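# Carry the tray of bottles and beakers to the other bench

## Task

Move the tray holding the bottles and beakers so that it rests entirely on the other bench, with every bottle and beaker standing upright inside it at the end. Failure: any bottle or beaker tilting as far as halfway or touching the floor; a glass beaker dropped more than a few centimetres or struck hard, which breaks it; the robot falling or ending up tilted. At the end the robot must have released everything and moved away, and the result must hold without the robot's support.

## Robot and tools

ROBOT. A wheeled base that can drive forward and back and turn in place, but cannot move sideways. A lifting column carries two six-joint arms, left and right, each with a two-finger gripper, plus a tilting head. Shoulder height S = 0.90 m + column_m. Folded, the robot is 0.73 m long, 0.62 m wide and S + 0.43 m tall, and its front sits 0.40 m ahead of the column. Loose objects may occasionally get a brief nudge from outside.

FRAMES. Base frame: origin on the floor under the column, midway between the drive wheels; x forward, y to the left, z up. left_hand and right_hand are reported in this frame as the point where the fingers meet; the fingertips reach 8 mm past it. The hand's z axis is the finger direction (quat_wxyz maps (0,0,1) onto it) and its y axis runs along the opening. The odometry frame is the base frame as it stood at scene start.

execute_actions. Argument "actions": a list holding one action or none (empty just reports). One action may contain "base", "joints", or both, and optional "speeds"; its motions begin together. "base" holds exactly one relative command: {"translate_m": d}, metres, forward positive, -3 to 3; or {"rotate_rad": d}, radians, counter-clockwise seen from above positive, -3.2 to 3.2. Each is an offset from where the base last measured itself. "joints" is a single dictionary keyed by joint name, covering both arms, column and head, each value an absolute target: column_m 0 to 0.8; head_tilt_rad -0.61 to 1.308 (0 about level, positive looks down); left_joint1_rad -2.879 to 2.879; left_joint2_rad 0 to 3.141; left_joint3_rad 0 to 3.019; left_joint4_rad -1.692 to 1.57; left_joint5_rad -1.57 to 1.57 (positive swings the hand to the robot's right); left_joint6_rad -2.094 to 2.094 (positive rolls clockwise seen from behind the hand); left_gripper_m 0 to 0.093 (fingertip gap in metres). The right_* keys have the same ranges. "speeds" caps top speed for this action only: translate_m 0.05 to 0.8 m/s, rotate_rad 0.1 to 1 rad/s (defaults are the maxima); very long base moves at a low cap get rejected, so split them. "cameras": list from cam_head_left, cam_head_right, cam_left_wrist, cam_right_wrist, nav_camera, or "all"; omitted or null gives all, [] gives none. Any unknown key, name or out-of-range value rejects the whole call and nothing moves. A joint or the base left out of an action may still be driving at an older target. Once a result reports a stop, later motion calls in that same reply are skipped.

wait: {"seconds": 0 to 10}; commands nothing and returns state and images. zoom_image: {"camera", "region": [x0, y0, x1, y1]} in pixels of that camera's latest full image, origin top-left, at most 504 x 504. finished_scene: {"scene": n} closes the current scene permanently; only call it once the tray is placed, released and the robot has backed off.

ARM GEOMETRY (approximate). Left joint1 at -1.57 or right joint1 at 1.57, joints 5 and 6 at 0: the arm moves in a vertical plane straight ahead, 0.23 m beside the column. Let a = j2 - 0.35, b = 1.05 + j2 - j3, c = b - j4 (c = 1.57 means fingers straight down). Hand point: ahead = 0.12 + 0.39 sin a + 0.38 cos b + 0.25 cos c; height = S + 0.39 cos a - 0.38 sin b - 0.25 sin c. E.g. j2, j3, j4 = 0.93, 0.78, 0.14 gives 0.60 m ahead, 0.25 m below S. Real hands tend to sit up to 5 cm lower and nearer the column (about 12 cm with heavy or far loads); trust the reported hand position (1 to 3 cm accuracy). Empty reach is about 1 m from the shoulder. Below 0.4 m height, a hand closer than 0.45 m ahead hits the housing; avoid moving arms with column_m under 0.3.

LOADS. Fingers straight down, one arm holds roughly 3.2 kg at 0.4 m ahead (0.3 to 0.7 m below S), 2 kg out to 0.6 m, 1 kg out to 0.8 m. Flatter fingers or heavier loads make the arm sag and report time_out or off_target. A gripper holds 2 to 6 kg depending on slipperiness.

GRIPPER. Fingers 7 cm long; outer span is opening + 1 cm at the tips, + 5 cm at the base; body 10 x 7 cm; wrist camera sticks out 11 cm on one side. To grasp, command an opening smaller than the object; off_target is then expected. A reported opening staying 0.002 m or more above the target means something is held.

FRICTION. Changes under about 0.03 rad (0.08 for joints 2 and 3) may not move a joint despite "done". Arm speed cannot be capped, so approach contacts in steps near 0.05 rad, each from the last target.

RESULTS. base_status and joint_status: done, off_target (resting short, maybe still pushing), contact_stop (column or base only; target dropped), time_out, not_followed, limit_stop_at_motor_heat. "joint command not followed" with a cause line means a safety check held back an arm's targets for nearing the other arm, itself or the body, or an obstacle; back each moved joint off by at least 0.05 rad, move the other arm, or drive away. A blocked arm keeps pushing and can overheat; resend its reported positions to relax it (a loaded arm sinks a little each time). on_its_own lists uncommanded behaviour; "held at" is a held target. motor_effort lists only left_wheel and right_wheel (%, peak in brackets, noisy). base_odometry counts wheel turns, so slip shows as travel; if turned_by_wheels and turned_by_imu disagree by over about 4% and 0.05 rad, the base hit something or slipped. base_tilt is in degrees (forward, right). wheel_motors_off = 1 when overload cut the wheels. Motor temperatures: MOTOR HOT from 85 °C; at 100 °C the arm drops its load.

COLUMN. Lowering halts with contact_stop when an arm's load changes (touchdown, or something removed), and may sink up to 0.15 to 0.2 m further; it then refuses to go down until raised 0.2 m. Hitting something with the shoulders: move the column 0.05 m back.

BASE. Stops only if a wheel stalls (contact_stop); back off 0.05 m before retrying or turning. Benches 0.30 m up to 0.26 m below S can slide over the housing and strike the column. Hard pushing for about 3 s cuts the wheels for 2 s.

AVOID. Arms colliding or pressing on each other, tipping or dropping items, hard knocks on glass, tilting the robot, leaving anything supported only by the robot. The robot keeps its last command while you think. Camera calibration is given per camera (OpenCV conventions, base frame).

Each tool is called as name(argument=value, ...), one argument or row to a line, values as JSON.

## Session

execute_actions(
  actions=[],
)

Scene clock: 0.00 s.
Motor temperatures (°C, as the motors report them): left_arm=[19 22 21 21 19 19] | right_arm=[19 22 22 19 22 20]
base_odometry: x=+0.000 y=+0.000 heading=+0.000 (m, m, rad; odometry frame)
turned_by_wheels: +0.000 (rad since the last result)
turned_by_imu: +0.000 (rad since the last result)
base_tilt: forward=+0.2 right=-0.6 (deg)
base_status: not commanded
joint_positions: column_m=+0.555 head_tilt_rad=+0.869 left_joint1_rad=-1.585 left_joint2_rad=+0.889 left_joint3_rad=+0.441 left_joint4_rad=-0.892 left_joint5_rad=+0.011 left_joint6_rad=-0.033 left_gripper_m=+0.095 right_joint1_rad=+1.571 right_joint2_rad=+0.922 right_joint3_rad=+0.432 right_joint4_rad=-0.912 right_joint5_rad=+0.012 right_joint6_rad=-0.004 right_gripper_m=+0.095
joint_status: not commanded
wheel_motors_off: 0
motor_effort: left_wheel=+5 right_wheel=+0 (%)
left_hand: x=+0.1726 y=+0.2193 z=+1.2372 quat_wxyz=(+0.397, +0.012, -0.918, +0.003) (m; base frame)
right_hand: x=+0.1569 y=-0.2274 z=+1.2412 quat_wxyz=(+0.426, +0.004, -0.905, +0.004) (m; base frame)
pictures: cam_head_left, cam_head_right, cam_left_wrist, cam_right_wrist, nav_camera
camera_calibration (this result's frames):
cam_head_left: T_world_to_cam=[[0.0265935, -0.999646, 0.0000860399, 0.0564094], [-0.731425, -0.0195167, -0.681643, 1.07959], [0.681403, 0.0180643, -0.731685, 1.02432], [0, 0, 0, 1]] pos_world=[0.0901676, 0.0589559, 1.48537]
cam_head_right: T_world_to_cam=[[0.0215631, -0.999523, -0.0221132, -0.0157946], [-0.723447, -0.000333402, -0.69038, 1.0909], [0.690044, 0.0308844, -0.723109, 1.01533], [0, 0, 0, 1]] pos_world=[0.0889251, -0.0467811, 1.48698]
cam_left_wrist: T_world_to_cam=[[0.0256733, -0.999575, -0.0138205, 0.235199], [-0.131501, -0.0170818, 0.991169, -1.19491], [-0.990984, -0.0236291, -0.131884, 0.462641], [0, 0, 0, 1]] pos_world=[0.295299, 0.225619, 1.24862]
cam_right_wrist: T_world_to_cam=[[0.0173287, -0.999844, -0.00351933, -0.229087], [-0.0649597, -0.00463825, 0.997877, -1.22455], [-0.997737, -0.0170633, -0.0650299, 0.354174], [0, 0, 0, 1]] pos_world=[0.277795, -0.228687, 1.24418]
Images, in order (width x height): cam_head_left 896x504, cam_head_right 896x504, cam_left_wrist 504x504, cam_right_wrist 504x504, nav_camera 896x504.

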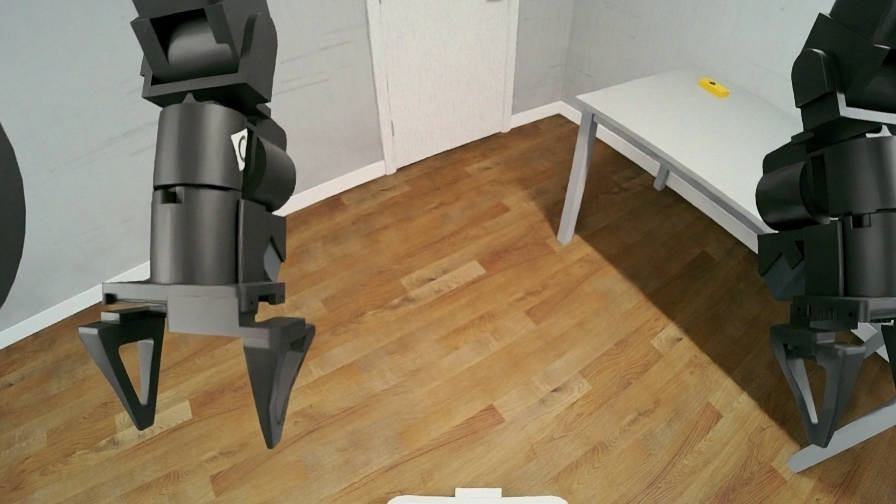

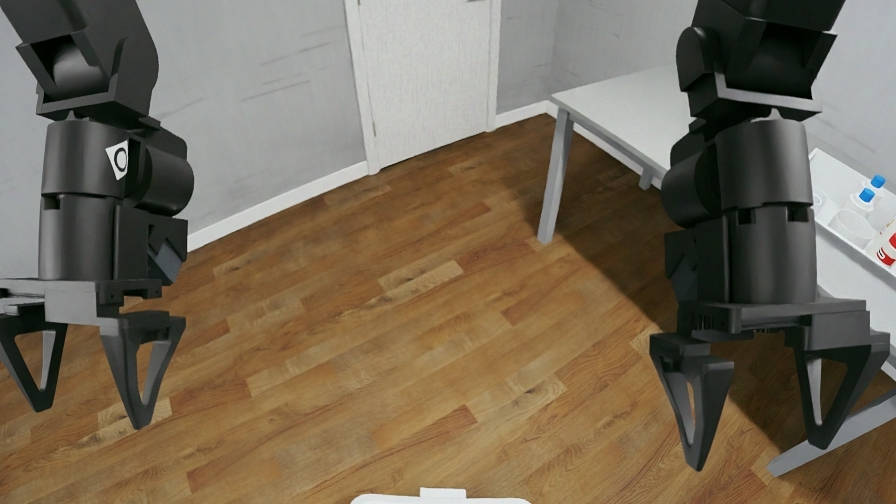

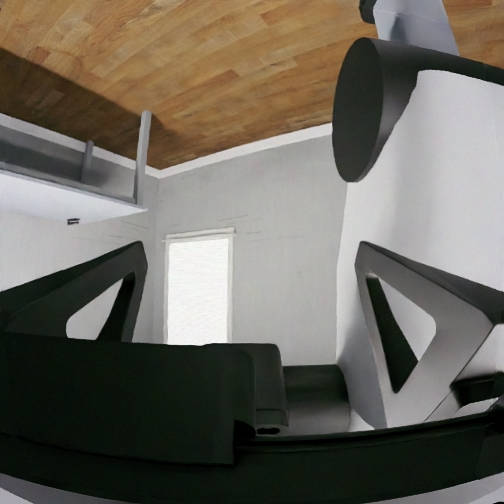

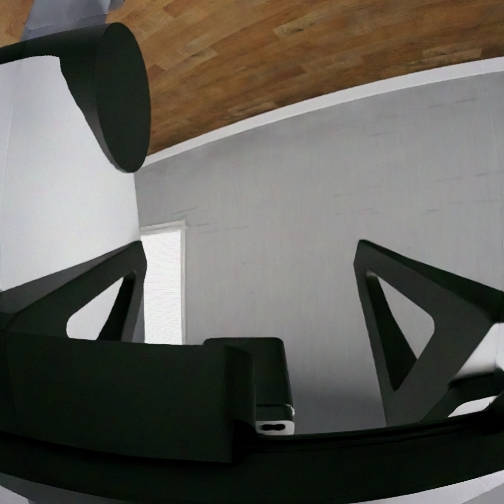

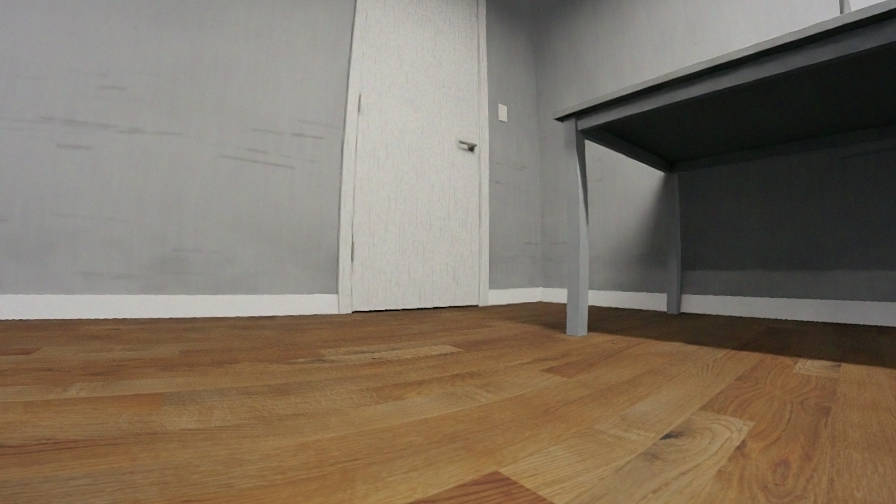

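execute_actions(
  actions=[
    {"base":{"rotate_rad":-1.08},"joints":{"column_m":0.65,"left_joint1_rad":-1.44,"left_joint2_rad":1.29,"left_joint3_rad":0.84,"left_joint4_rad":-0.07,"left_joint5_rad":0.11,"left_joint6_rad":0.065,"right_joint1_rad":1.44,"right_joint2_rad":1.29,"right_joint3_rad":0.84,"right_joint4_rad":-0.07,"right_joint5_rad":-0.11,"right_joint6_rad":-0.065,"left_gripper_m":0.055,"right_gripper_m":0.055}},
  ],
  cameras=["cam_head_left","cam_head_right","nav_camera"],
)

Scene clock: 3.37 s.
Motor temperatures (°C, as the motors report them): left_arm=[19 22 21 21 19 19] | right_arm=[19 23 22 19 22 20]
base_odometry: x=+0.000 y=+0.000 heading=-1.079 (m, m, rad; odometry frame)
turned_by_wheels: -1.079 (rad since the last result)
turned_by_imu: -1.061 (rad since the last result)
base_tilt: forward=+0.2 right=-0.7 (deg)
base_status: done
joint_positions: column_m=+0.650 head_tilt_rad=+0.869 left_joint1_rad=-1.434 left_joint2_rad=+1.291 left_joint3_rad=+0.844 left_joint4_rad=-0.077 left_joint5_rad=+0.108 left_joint6_rad=+0.052 left_gripper_m=+0.055 right_joint1_rad=+1.441 right_joint2_rad=+1.289 right_joint3_rad=+0.845 right_joint4_rad=-0.075 right_joint5_rad=-0.108 right_joint6_rad=-0.058 right_gripper_m=+0.055
joint_status: all done
wheel_motors_off: 0
motor_effort: left_wheel=+4(57) right_wheel=-5(28) (%)
left_hand: x=+0.4639 y=+0.2795 z=+1.1541 quat_wxyz=(-0.002, +0.008, -1.000, -0.005) (m; base frame)
right_hand: x=+0.4653 y=-0.2767 z=+1.1543 quat_wxyz=(-0.004, -0.003, -1.000, +0.002) (m; base frame)
pictures: cam_head_left, cam_head_right, nav_camera
camera_calibration (this result's frames):
cam_head_left: T_world_to_cam=[[0.0265935, -0.999646, 0.0000860352, 0.0564012], [-0.731425, -0.0195167, -0.681642, 1.14446], [0.681403, 0.0180643, -0.731685, 1.09395], [0, 0, 0, 1]] pos_world=[0.0901676, 0.0589559, 1.58054]
cam_head_right: T_world_to_cam=[[0.0215631, -0.999523, -0.0221132, -0.0136901], [-0.723447, -0.000333402, -0.69038, 1.1566], [0.690043, 0.0308844, -0.723109, 1.08414], [0, 0, 0, 1]] pos_world=[0.0889251, -0.0467811, 1.58214]
Images, in order (width x height): cam_head_left 896x504, cam_head_right 896x504, nav_camera 896x504.

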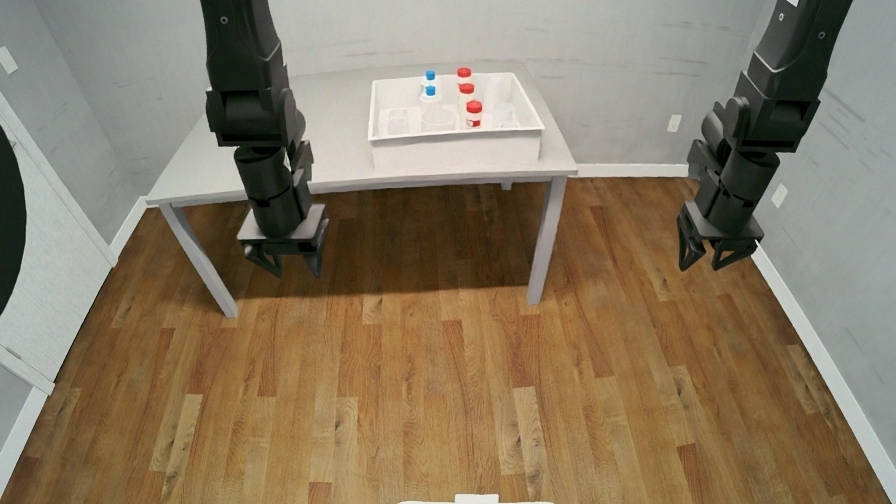

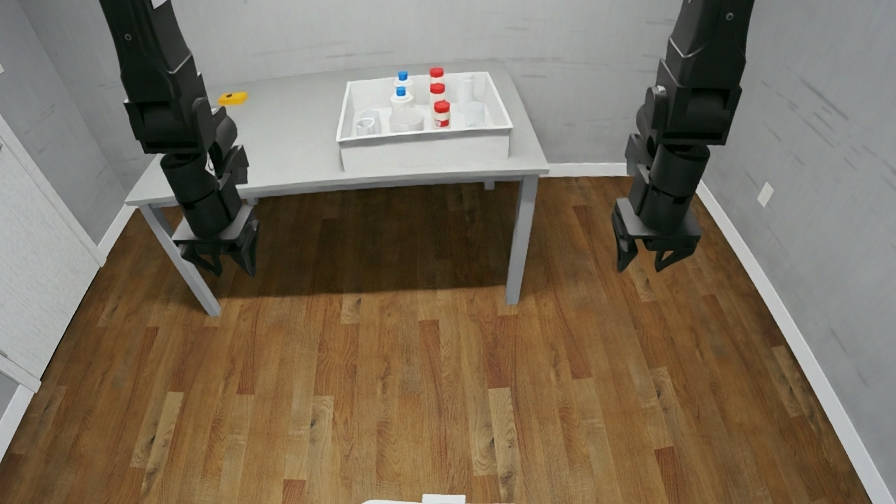

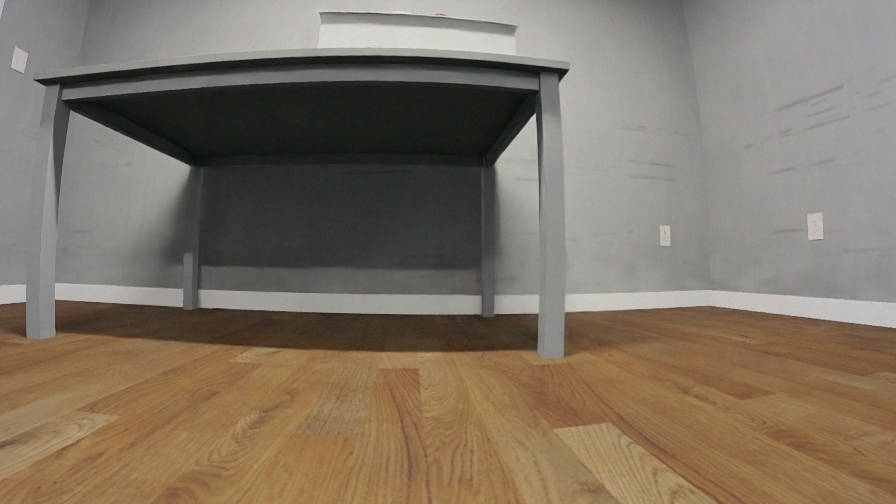

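zoom_image(
  camera="cam_head_left",
  region=[340,50,600,200],
)

zoom_image(
  camera="cam_head_right",
  region=[310,50,570,200],
)

Region (340, 50, 600, 200) of cam_head_left's 896x504 image, scaled by 1.938, with more detail than that image has; it fills the top 291 rows of this view, and the rest is white.

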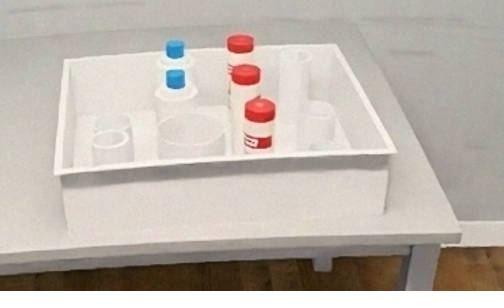

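Region (310, 50, 570, 200) of cam_head_right's 896x504 image, scaled by 1.938, with more detail than that image has; it fills the top 291 rows of this view, and the rest is white.

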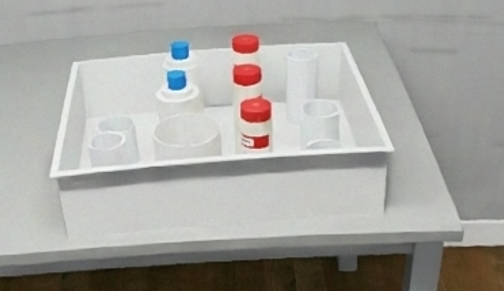

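execute_actions(
  actions=[
    {"base":{"rotate_rad":-0.08}},
  ],
  cameras=[],
)

execute_actions(
  actions=[
    {"base":{"translate_m":0.4},"joints":{"head_tilt_rad":1.0}},
  ],
  cameras=[],
)

execute_actions(
  actions=[
    {"base":{"rotate_rad":0.2}},
  ],
  cameras=["cam_head_left","cam_head_right","nav_camera"],
)

Scene clock: 8.80 s.
Motor temperatures (°C, as the motors report them): left_arm=[19 22 21 21 19 19] | right_arm=[19 23 22 19 22 20]
base_odometry: x=+0.000 y=+0.000 heading=-1.158 (m, m, rad; odometry frame)
turned_by_wheels: -0.079 (rad since the last result)
turned_by_imu: -0.077 (rad since the last result)
base_tilt: forward=+0.2 right=-0.7 (deg)
base_status: done
joint_positions: column_m=+0.650 head_tilt_rad=+0.869 left_joint1_rad=-1.435 left_joint2_rad=+1.291 left_joint3_rad=+0.844 left_joint4_rad=-0.077 left_joint5_rad=+0.108 left_joint6_rad=+0.052 left_gripper_m=+0.055 right_joint1_rad=+1.441 right_joint2_rad=+1.289 right_joint3_rad=+0.845 right_joint4_rad=-0.075 right_joint5_rad=-0.108 right_joint6_rad=-0.058 right_gripper_m=+0.055
joint_status: not commanded
wheel_motors_off: 0
motor_effort: left_wheel=+5(28) right_wheel=-5(27) (%)
left_hand: x=+0.4639 y=+0.2792 z=+1.1540 quat_wxyz=(-0.002, +0.008, -1.000, -0.005) (m; base frame)
right_hand: x=+0.4653 y=-0.2768 z=+1.1543 quat_wxyz=(-0.004, -0.003, -1.000, +0.002) (m; base frame)
pictures: none
No camera images: the call's "cameras" was empty. Leave "cameras" out to get every camera's image.

Scene clock: 11.10 s.
Motor temperatures (°C, as the motors report them): left_arm=[19 23 21 21 19 19] | right_arm=[19 23 22 19 22 20]
base_odometry: x=+0.160 y=-0.367 heading=-1.159 (m, m, rad; odometry frame)
turned_by_wheels: -0.001 (rad since the last result)
turned_by_imu: +0.000 (rad since the last result)
base_tilt: forward=+0.2 right=-0.6 (deg)
base_status: done
joint_positions: column_m=+0.650 head_tilt_rad=+1.000 left_joint1_rad=-1.435 left_joint2_rad=+1.290 left_joint3_rad=+0.843 left_joint4_rad=-0.076 left_joint5_rad=+0.108 left_joint6_rad=+0.052 left_gripper_m=+0.055 right_joint1_rad=+1.441 right_joint2_rad=+1.289 right_joint3_rad=+0.844 right_joint4_rad=-0.075 right_joint5_rad=-0.108 right_joint6_rad=-0.058 right_gripper_m=+0.055
joint_status: all done
wheel_motors_off: 0
motor_effort: left_wheel=+0(52) right_wheel=+1(46) (%)
left_hand: x=+0.4637 y=+0.2792 z=+1.1541 quat_wxyz=(-0.002, +0.008, -1.000, -0.005) (m; base frame)
right_hand: x=+0.4648 y=-0.2768 z=+1.1544 quat_wxyz=(-0.003, -0.003, -1.000, +0.002) (m; base frame)
pictures: none
No camera images: the call's "cameras" was empty. Leave "cameras" out to get every camera's image.

Scene clock: 12.50 s.
Motor temperatures (°C, as the motors report them): left_arm=[19 23 21 21 19 19] | right_arm=[19 23 22 19 22 20]
base_odometry: x=+0.161 y=-0.367 heading=-0.961 (m, m, rad; odometry frame)
turned_by_wheels: +0.198 (rad since the last result)
turned_by_imu: +0.194 (rad since the last result)
base_tilt: forward=+0.1 right=-0.6 (deg)
base_status: done
joint_positions: column_m=+0.650 head_tilt_rad=+1.000 left_joint1_rad=-1.435 left_joint2_rad=+1.290 left_joint3_rad=+0.843 left_joint4_rad=-0.076 left_joint5_rad=+0.109 left_joint6_rad=+0.052 left_gripper_m=+0.055 right_joint1_rad=+1.441 right_joint2_rad=+1.289 right_joint3_rad=+0.844 right_joint4_rad=-0.075 right_joint5_rad=-0.108 right_joint6_rad=-0.058 right_gripper_m=+0.055
joint_status: not commanded
wheel_motors_off: 0
motor_effort: left_wheel=-1(52) right_wheel=+0(34) (%)
left_hand: x=+0.4637 y=+0.2791 z=+1.1541 quat_wxyz=(-0.002, +0.008, -1.000, -0.005) (m; base frame)
right_hand: x=+0.4648 y=-0.2768 z=+1.1544 quat_wxyz=(-0.003, -0.003, -1.000, +0.002) (m; base frame)
pictures: cam_head_left, cam_head_right, nav_camera
camera_calibration (this result's frames):
cam_head_left: T_world_to_cam=[[0.0263757, -0.999646, -0.0033973, 0.0621105], [-0.814392, -0.0195167, -0.579987, 0.982313], [0.579716, 0.0180643, -0.814619, 1.23471], [0, 0, 0, 1]] pos_world=[0.0825707, 0.0589559, 1.57575]
cam_head_right: T_world_to_cam=[[0.0184815, -0.999523, -0.0247466, -0.00922807], [-0.807626, -0.000333402, -0.589694, 0.996093], [0.589405, 0.0308844, -0.807247, 1.22682], [0, 0, 0, 1]] pos_world=[0.081549, -0.0467811, 1.57751]
Images, in order (width x height): cam_head_left 896x504, cam_head_right 896x504, nav_camera 896x504.

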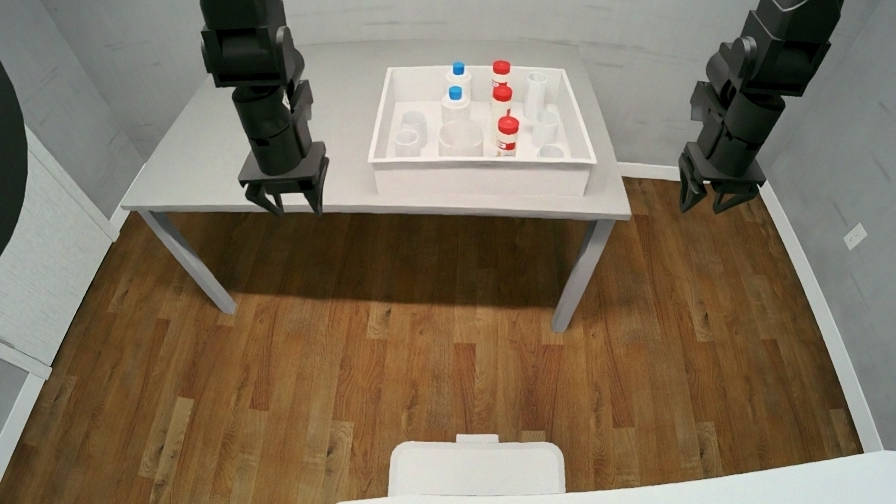

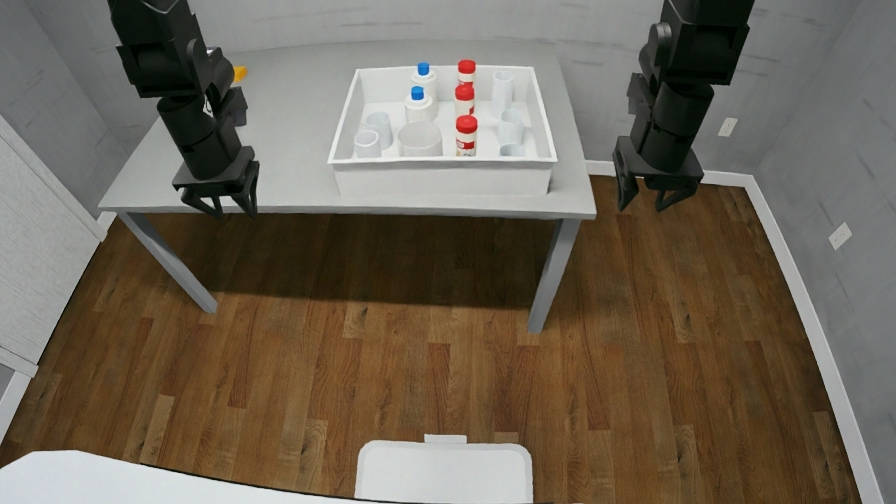

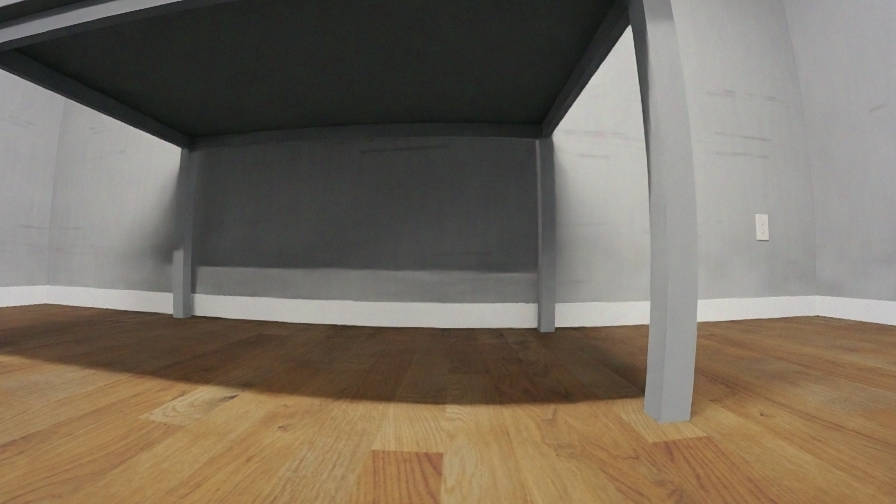

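execute_actions(
  actions=[
    {"base":{"translate_m":0.62},"speeds":{"translate_m":0.35},"joints":{"head_tilt_rad":1.1,"column_m":0.5}},
  ],
)

Scene clock: 16.83 s.
Motor temperatures (°C, as the motors report them): left_arm=[19 23 21 21 19 19] | right_arm=[19 23 22 19 22 20]
base_odometry: x=+0.516 y=-0.875 heading=-0.960 (m, m, rad; odometry frame)
turned_by_wheels: +0.001 (rad since the last result)
turned_by_imu: +0.003 (rad since the last result)
base_tilt: forward=+0.2 right=-0.6 (deg)
base_status: done
joint_positions: column_m=+0.500 head_tilt_rad=+1.099 left_joint1_rad=-1.435 left_joint2_rad=+1.290 left_joint3_rad=+0.842 left_joint4_rad=-0.076 left_joint5_rad=+0.109 left_joint6_rad=+0.052 left_gripper_m=+0.055 right_joint1_rad=+1.441 right_joint2_rad=+1.289 right_joint3_rad=+0.842 right_joint4_rad=-0.075 right_joint5_rad=-0.108 right_joint6_rad=-0.058 right_gripper_m=+0.055
joint_status: all done
wheel_motors_off: 0
motor_effort: left_wheel=+0(56) right_wheel=-1(38) (%)
left_hand: x=+0.4625 y=+0.2790 z=+1.0042 quat_wxyz=(-0.001, +0.008, -1.000, -0.004) (m; base frame)
right_hand: x=+0.4638 y=-0.2767 z=+1.0045 quat_wxyz=(-0.003, -0.003, -1.000, +0.002) (m; base frame)
pictures: cam_head_left, cam_head_right, cam_left_wrist, cam_right_wrist, nav_camera
camera_calibration (this result's frames):
cam_head_left: T_world_to_cam=[[0.0259111, -0.999646, -0.00598624, 0.0654717], [-0.867703, -0.0195167, -0.4967, 0.774278], [0.496407, 0.0180643, -0.867902, 1.19595], [0, 0, 0, 1]] pos_world=[0.0764691, 0.0589559, 1.42294]
cam_head_right: T_world_to_cam=[[0.0159465, -0.999523, -0.0264512, -0.0102774], [-0.86193, -0.000333402, -0.507028, 0.787576], [0.506777, 0.0308844, -0.861524, 1.19061], [0, 0, 0, 1]] pos_world=[0.0756257, -0.0467811, 1.42479]
cam_left_wrist: T_world_to_cam=[[0.0245693, -0.999603, -0.0137714, 0.284704], [-0.813331, -0.027997, 0.581128, -0.194612], [-0.581283, -0.00307714, -0.813696, 1.21012], [0, 0, 0, 1]] pos_world=[0.538141, 0.282866, 1.10168]
cam_right_wrist: T_world_to_cam=[[0.00378445, -0.999985, 0.00400041, -0.28589], [-0.812999, -0.000747466, 0.582264, -0.203112], [-0.582253, -0.00545588, -0.81299, 1.20593], [0, 0, 0, 1]] pos_world=[0.538106, -0.279458, 1.09982]
Images, in order (width x height): cam_head_left 896x504, cam_head_right 896x504, cam_left_wrist 504x504, cam_right_wrist 504x504, nav_camera 896x504.

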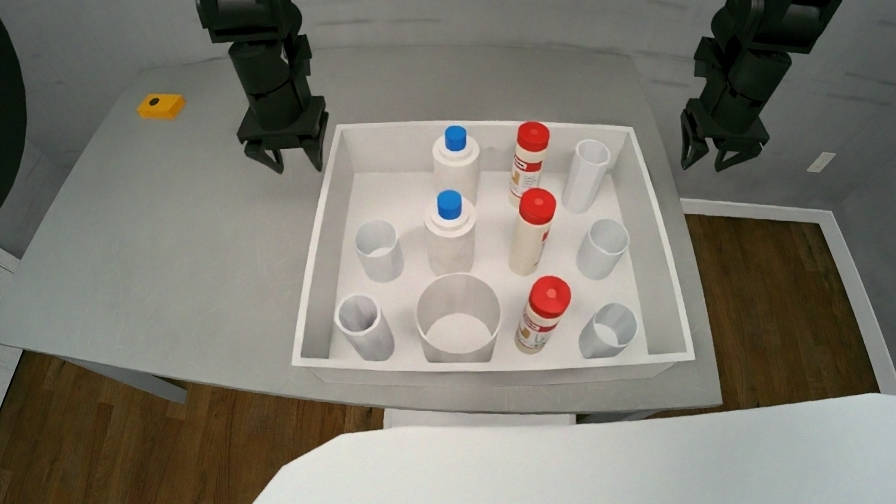

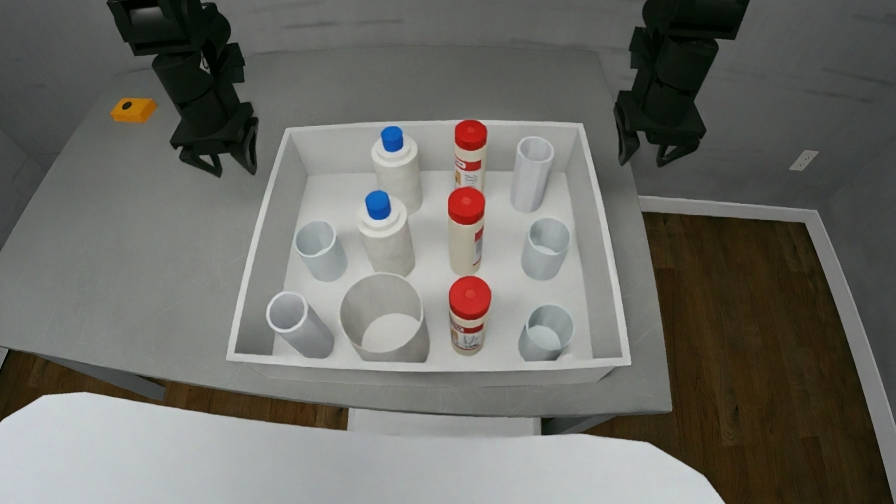

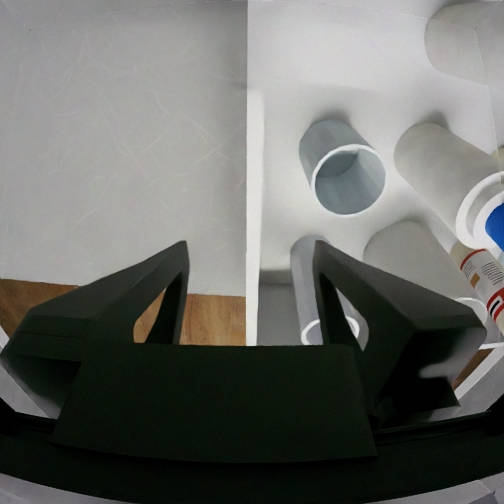

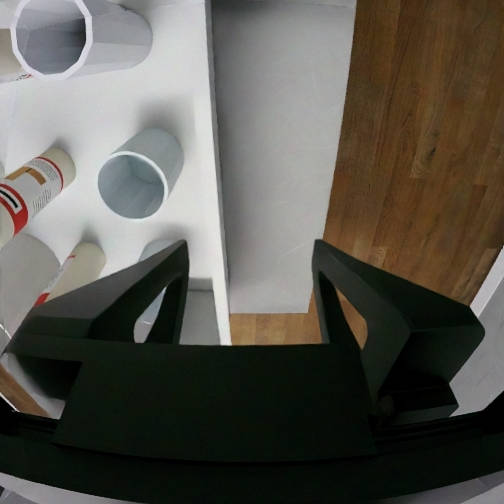

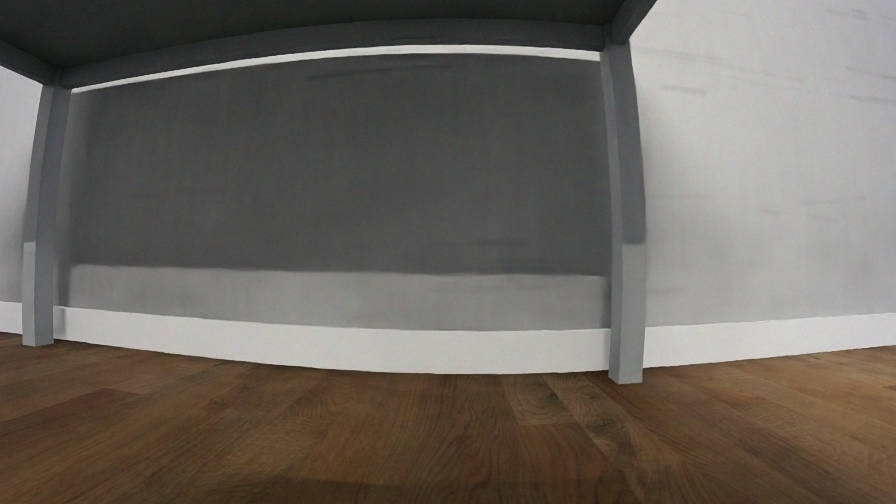

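execute_actions(
  actions=[
    {"base":{"translate_m":-0.025},"speeds":{"translate_m":0.1},"joints":{"column_m":0.40,"right_joint1_rad":1.495,"right_joint5_rad":-0.07,"right_joint6_rad":-0.02}},
  ],
  cameras=["cam_head_left","cam_left_wrist","cam_right_wrist"],
)

Scene clock: 19.57 s.
Motor temperatures (°C, as the motors report them): left_arm=[19 23 21 21 19 19] | right_arm=[19 23 22 19 22 20]
base_odometry: x=+0.502 y=-0.854 heading=-0.960 (m, m, rad; odometry frame)
turned_by_wheels: +0.000 (rad since the last result)
turned_by_imu: +0.000 (rad since the last result)
base_tilt: forward=+0.2 right=-0.6 (deg)
base_status: done
joint_positions: column_m=+0.400 head_tilt_rad=+1.099 left_joint1_rad=-1.435 left_joint2_rad=+1.290 left_joint3_rad=+0.840 left_joint4_rad=-0.076 left_joint5_rad=+0.109 left_joint6_rad=+0.052 left_gripper_m=+0.055 right_joint1_rad=+1.496 right_joint2_rad=+1.289 right_joint3_rad=+0.840 right_joint4_rad=-0.075 right_joint5_rad=-0.072 right_joint6_rad=-0.025 right_gripper_m=+0.055
joint_status: all done
wheel_motors_off: 0
motor_effort: left_wheel=-1(27) right_wheel=+0(27) (%)
left_hand: x=+0.4613 y=+0.2789 z=+0.9041 quat_wxyz=(+0.000, +0.008, -1.000, -0.004) (m; base frame)
right_hand: x=+0.4632 y=-0.2535 z=+0.9025 quat_wxyz=(+0.000, -0.006, -1.000, -0.004) (m; base frame)
pictures: cam_head_left, cam_left_wrist, cam_right_wrist
camera_calibration (this result's frames):
cam_head_left: T_world_to_cam=[[0.02591, -0.999646, -0.0059911, 0.06488], [-0.867796, -0.0195167, -0.496537, 0.724393], [0.496244, 0.0180643, -0.867995, 1.10931], [0, 0, 0, 1]] pos_world=[0.0764573, 0.0589559, 1.32295]
cam_left_wrist: T_world_to_cam=[[0.0247672, -0.9996, -0.0136888, 0.283113], [-0.812225, -0.0281038, 0.582667, -0.139316], [-0.582819, -0.00331261, -0.812596, 1.1278], [0, 0, 0, 1]] pos_world=[0.537134, 0.282821, 1.00149]
cam_right_wrist: T_world_to_cam=[[-0.00243987, -0.999968, -0.00764732, -0.248866], [-0.810586, -0.00250073, 0.585614, -0.148841], [-0.585615, 0.00762763, -0.810554, 1.12546], [0, 0, 0, 1]] pos_world=[0.537828, -0.257814, 0.997504]
Images, in order (width x height): cam_head_left 896x504, cam_left_wrist 504x504, cam_right_wrist 504x504.

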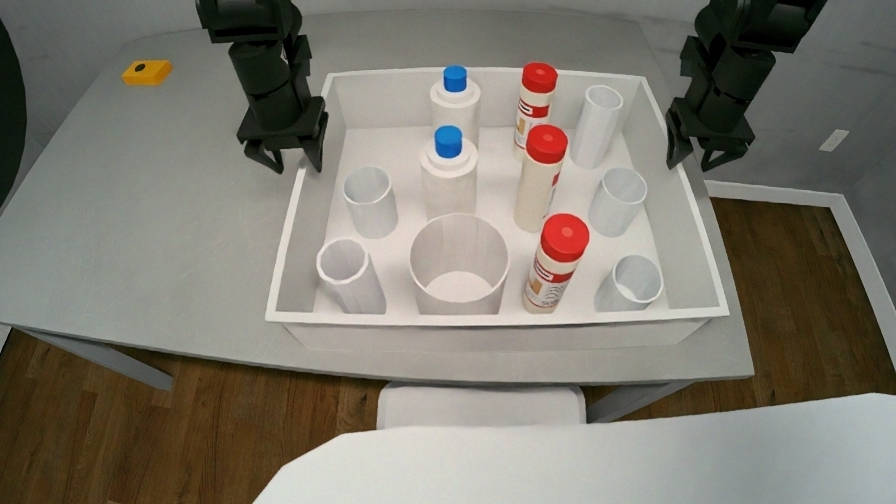

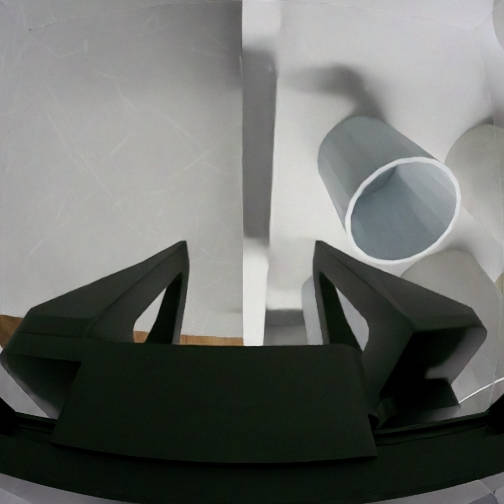

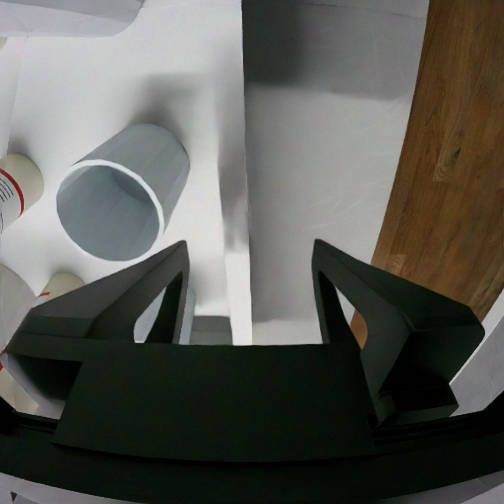

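execute_actions(
  actions=[
    {"joints":{"column_m":0.342,"left_gripper_m":0.048,"right_gripper_m":0.048}},
  ],
  cameras=["cam_head_left","cam_left_wrist","cam_right_wrist"],
)

Scene clock: 21.43 s.
Motor temperatures (°C, as the motors report them): left_arm=[19 23 21 21 19 19] | right_arm=[19 23 22 19 22 20]
base_odometry: x=+0.502 y=-0.854 heading=-0.960 (m, m, rad; odometry frame)
turned_by_wheels: +0.000 (rad since the last result)
turned_by_imu: +0.000 (rad since the last result)
base_tilt: forward=+0.2 right=-0.7 (deg)
base_status: not commanded
joint_positions: column_m=+0.342 head_tilt_rad=+1.099 left_joint1_rad=-1.435 left_joint2_rad=+1.290 left_joint3_rad=+0.840 left_joint4_rad=-0.076 left_joint5_rad=+0.109 left_joint6_rad=+0.052 left_gripper_m=+0.048 right_joint1_rad=+1.496 right_joint2_rad=+1.289 right_joint3_rad=+0.840 right_joint4_rad=-0.075 right_joint5_rad=-0.072 right_joint6_rad=-0.025 right_gripper_m=+0.048
joint_status: all done
wheel_motors_off: 0
motor_effort: left_wheel=+0(2) right_wheel=+0(0) (%)
left_hand: x=+0.4613 y=+0.2789 z=+0.8462 quat_wxyz=(+0.000, +0.008, -1.000, -0.004) (m; base frame)
right_hand: x=+0.4632 y=-0.2535 z=+0.8445 quat_wxyz=(+0.000, -0.006, -1.000, -0.004) (m; base frame)
pictures: cam_head_left, cam_left_wrist, cam_right_wrist
camera_calibration (this result's frames):
cam_head_left: T_world_to_cam=[[0.02591, -0.999646, -0.00599109, 0.0645325], [-0.867796, -0.0195167, -0.496537, 0.695597], [0.496244, 0.0180643, -0.867995, 1.05897], [0, 0, 0, 1]] pos_world=[0.0764573, 0.0589559, 1.26496]
cam_left_wrist: T_world_to_cam=[[0.0247672, -0.9996, -0.0136888, 0.28232], [-0.812225, -0.0281038, 0.582667, -0.105525], [-0.582819, -0.00331261, -0.812596, 1.08067], [0, 0, 0, 1]] pos_world=[0.537134, 0.282821, 0.9435]
cam_right_wrist: T_world_to_cam=[[-0.00243987, -0.999968, -0.00764732, -0.249309], [-0.810586, -0.00250073, 0.585614, -0.114879], [-0.585615, 0.00762763, -0.810554, 1.07845], [0, 0, 0, 1]] pos_world=[0.537828, -0.257814, 0.939509]
Images, in order (width x height): cam_head_left 896x504, cam_left_wrist 504x504, cam_right_wrist 504x504.

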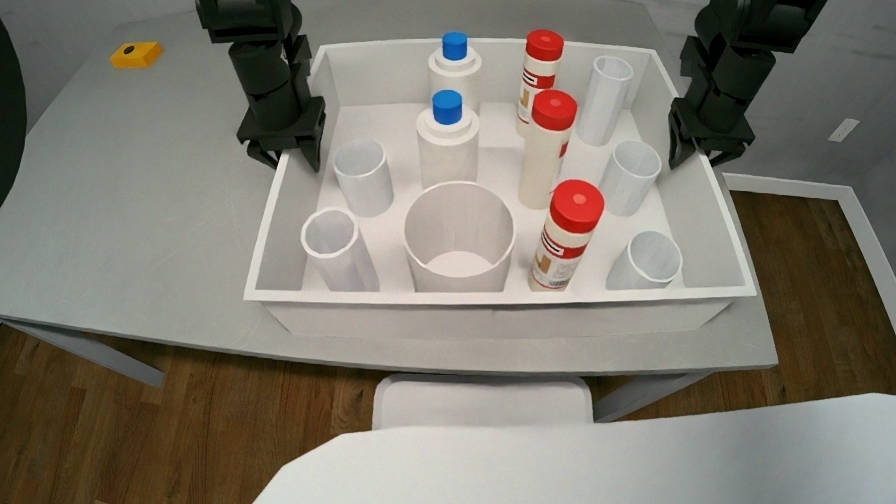

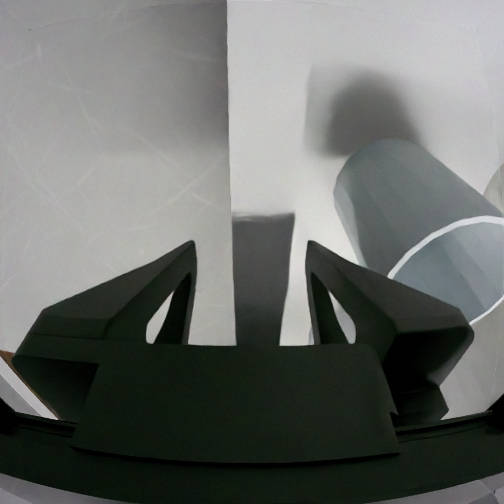

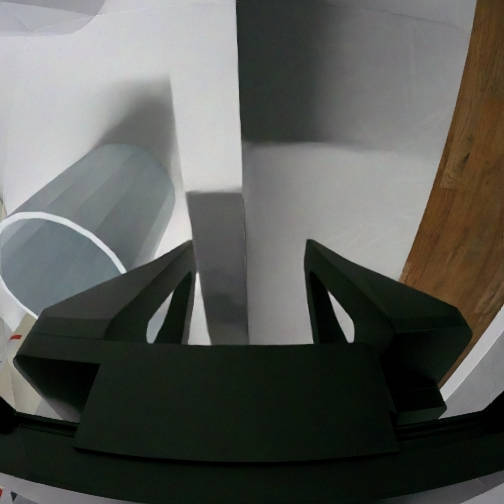

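execute_actions(
  actions=[
    {"joints":{"left_joint1_rad":-1.46,"right_joint1_rad":1.53,"left_gripper_m":0.0,"right_gripper_m":0.0}},
  ],
  cameras=["cam_left_wrist","cam_right_wrist"],
)

execute_actions(
  actions=[
    {"joints":{"column_m":0.40}},
  ],
  cameras=["cam_head_left","cam_left_wrist","cam_right_wrist"],
)

Scene clock: 22.70 s.
Motor temperatures (°C, as the motors report them): left_arm=[19 23 21 21 19 19] | right_arm=[19 23 22 19 22 20]
base_odometry: x=+0.502 y=-0.854 heading=-0.960 (m, m, rad; odometry frame)
turned_by_wheels: +0.000 (rad since the last result)
turned_by_imu: +0.000 (rad since the last result)
base_tilt: forward=+0.2 right=-0.7 (deg)
base_status: not commanded
joint_positions: column_m=+0.342 head_tilt_rad=+1.099 left_joint1_rad=-1.437 left_joint2_rad=+1.291 left_joint3_rad=+0.840 left_joint4_rad=-0.075 left_joint5_rad=+0.126 left_joint6_rad=+0.060 left_gripper_m=+0.007 right_joint1_rad=+1.508 right_joint2_rad=+1.289 right_joint3_rad=+0.840 right_joint4_rad=-0.075 right_joint5_rad=-0.083 right_joint6_rad=-0.039 right_gripper_m=+0.008
joint_status: left_gripper_m off_target (ended at +0.007, target +0.000); right_gripper_m off_target (ended at +0.008, target +0.000); the others done
wheel_motors_off: 0
motor_effort: left_wheel=+0(1) right_wheel=-1(1) (%)
left_hand: x=+0.4615 y=+0.2746 z=+0.8457 quat_wxyz=(-0.001, +0.004, -1.000, +0.005) (m; base frame)
right_hand: x=+0.4632 y=-0.2451 z=+0.8441 quat_wxyz=(+0.000, +0.004, -1.000, -0.014) (m; base frame)
pictures: cam_left_wrist, cam_right_wrist
camera_calibration (this result's frames):
cam_left_wrist: T_world_to_cam=[[0.0157543, -0.999859, 0.00574628, 0.265771], [-0.813293, -0.00947115, 0.581777, -0.109077], [-0.581641, -0.0138389, -0.813328, 1.08332], [0, 0, 0, 1]] pos_world=[0.537206, 0.279692, 0.943026]
cam_right_wrist: T_world_to_cam=[[0.0169927, -0.999438, -0.0288893, -0.231854], [-0.810395, -0.0306906, 0.58508, -0.12115], [-0.585638, 0.0134696, -0.810461, 1.0795], [0, 0, 0, 1]] pos_world=[0.537955, -0.249982, 0.939075]
Images, in order (width x height): cam_left_wrist 504x504, cam_right_wrist 504x504.

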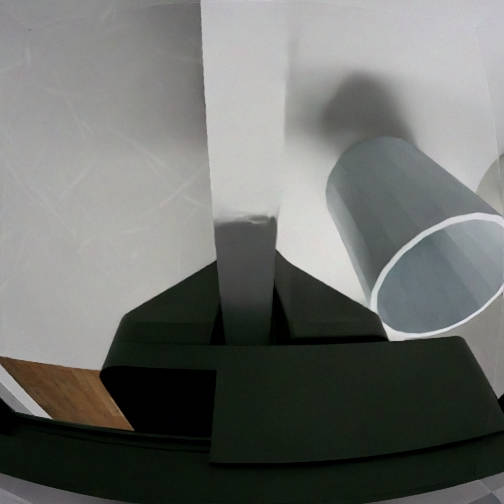

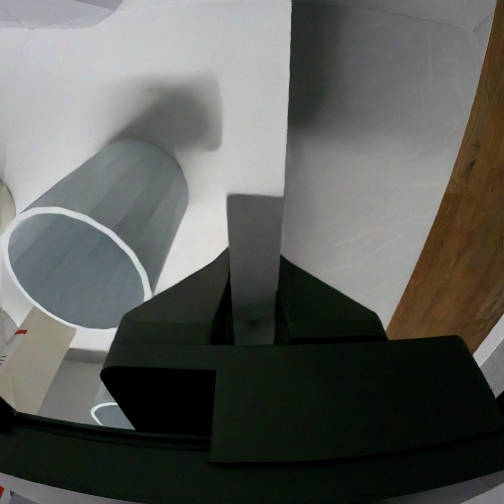

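Scene clock: 24.07 s.
Motor temperatures (°C, as the motors report them): left_arm=[19 23 21 21 20 19] | right_arm=[19 23 22 19 22 20]
base_odometry: x=+0.502 y=-0.854 heading=-0.960 (m, m, rad; odometry frame)
turned_by_wheels: +0.000 (rad since the last result)
turned_by_imu: +0.000 (rad since the last result)
base_tilt: forward=+0.2 right=-0.6 (deg)
base_status: not commanded
joint_positions: column_m=+0.400 head_tilt_rad=+1.099 left_joint1_rad=-1.437 left_joint2_rad=+1.347 left_joint3_rad=+0.845 left_joint4_rad=-0.063 left_joint5_rad=+0.129 left_joint6_rad=+0.066 left_gripper_m=+0.007 right_joint1_rad=+1.508 right_joint2_rad=+1.345 right_joint3_rad=+0.843 right_joint4_rad=-0.064 right_joint5_rad=-0.085 right_joint6_rad=-0.039 right_gripper_m=+0.008
joint_status: all done
wheel_motors_off: 0
motor_effort: left_wheel=+1(2) right_wheel=+0(1) (%)
left_hand: x=+0.4452 y=+0.2751 z=+0.8852 quat_wxyz=(+0.018, +0.003, -1.000, +0.008) (m; base frame)
right_hand: x=+0.4451 y=-0.2452 z=+0.8836 quat_wxyz=(+0.020, +0.002, -1.000, -0.016) (m; base frame)
pictures: cam_head_left, cam_left_wrist, cam_right_wrist
camera_calibration (this result's frames):
cam_head_left: T_world_to_cam=[[0.02591, -0.999646, -0.00599109, 0.0648792], [-0.867796, -0.0195167, -0.496537, 0.724331], [0.496244, 0.0180643, -0.867995, 1.1092], [0, 0, 0, 1]] pos_world=[0.0764573, 0.0589559, 1.32282]
cam_left_wrist: T_world_to_cam=[[0.0136476, -0.999848, 0.0108926, 0.262688], [-0.790921, -0.00412961, 0.611904, -0.183455], [-0.611766, -0.0169662, -0.790857, 1.10037], [0, 0, 0, 1]] pos_world=[0.524483, 0.28056, 0.979629]
cam_right_wrist: T_world_to_cam=[[0.0137922, -0.999368, -0.0327475, -0.225658], [-0.785531, -0.0310931, 0.61804, -0.199272], [-0.618668, 0.0172001, -0.785464, 1.09437], [0, 0, 0, 1]] pos_world=[0.523627, -0.250534, 0.975353]
Images, in order (width x height): cam_head_left 896x504, cam_left_wrist 504x504, cam_right_wrist 504x504.

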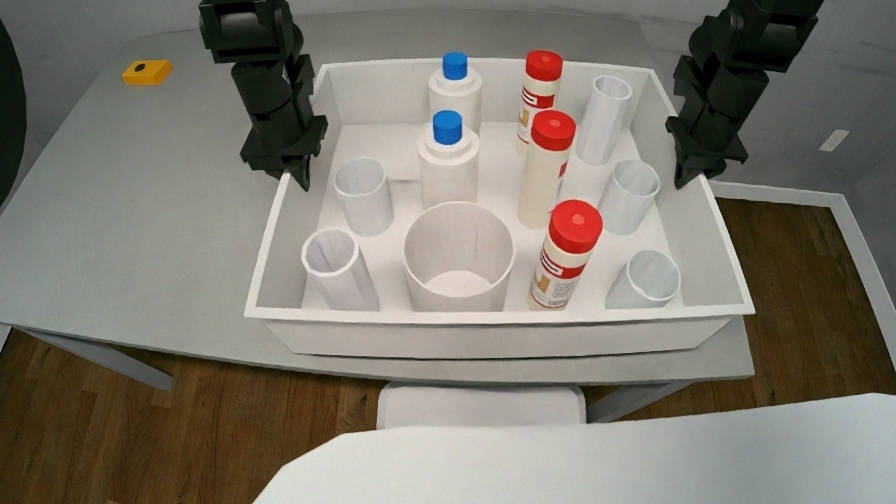

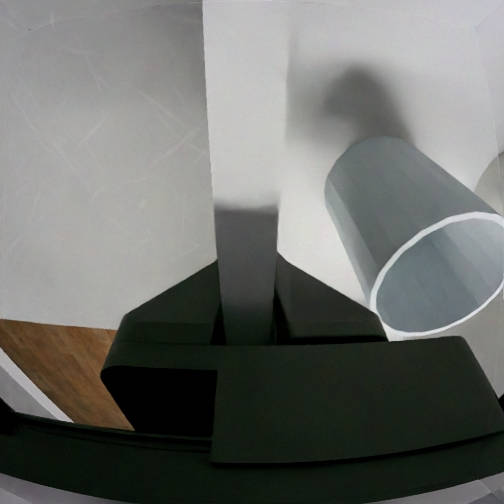

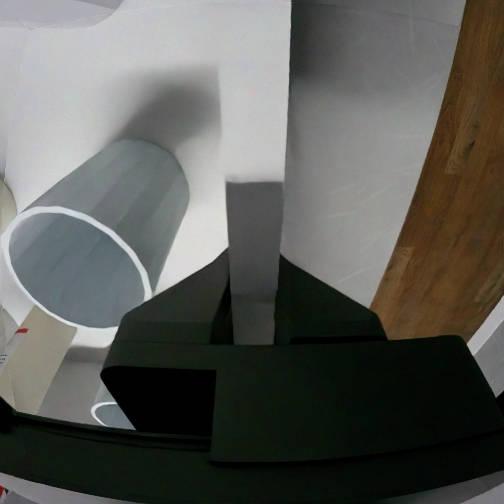

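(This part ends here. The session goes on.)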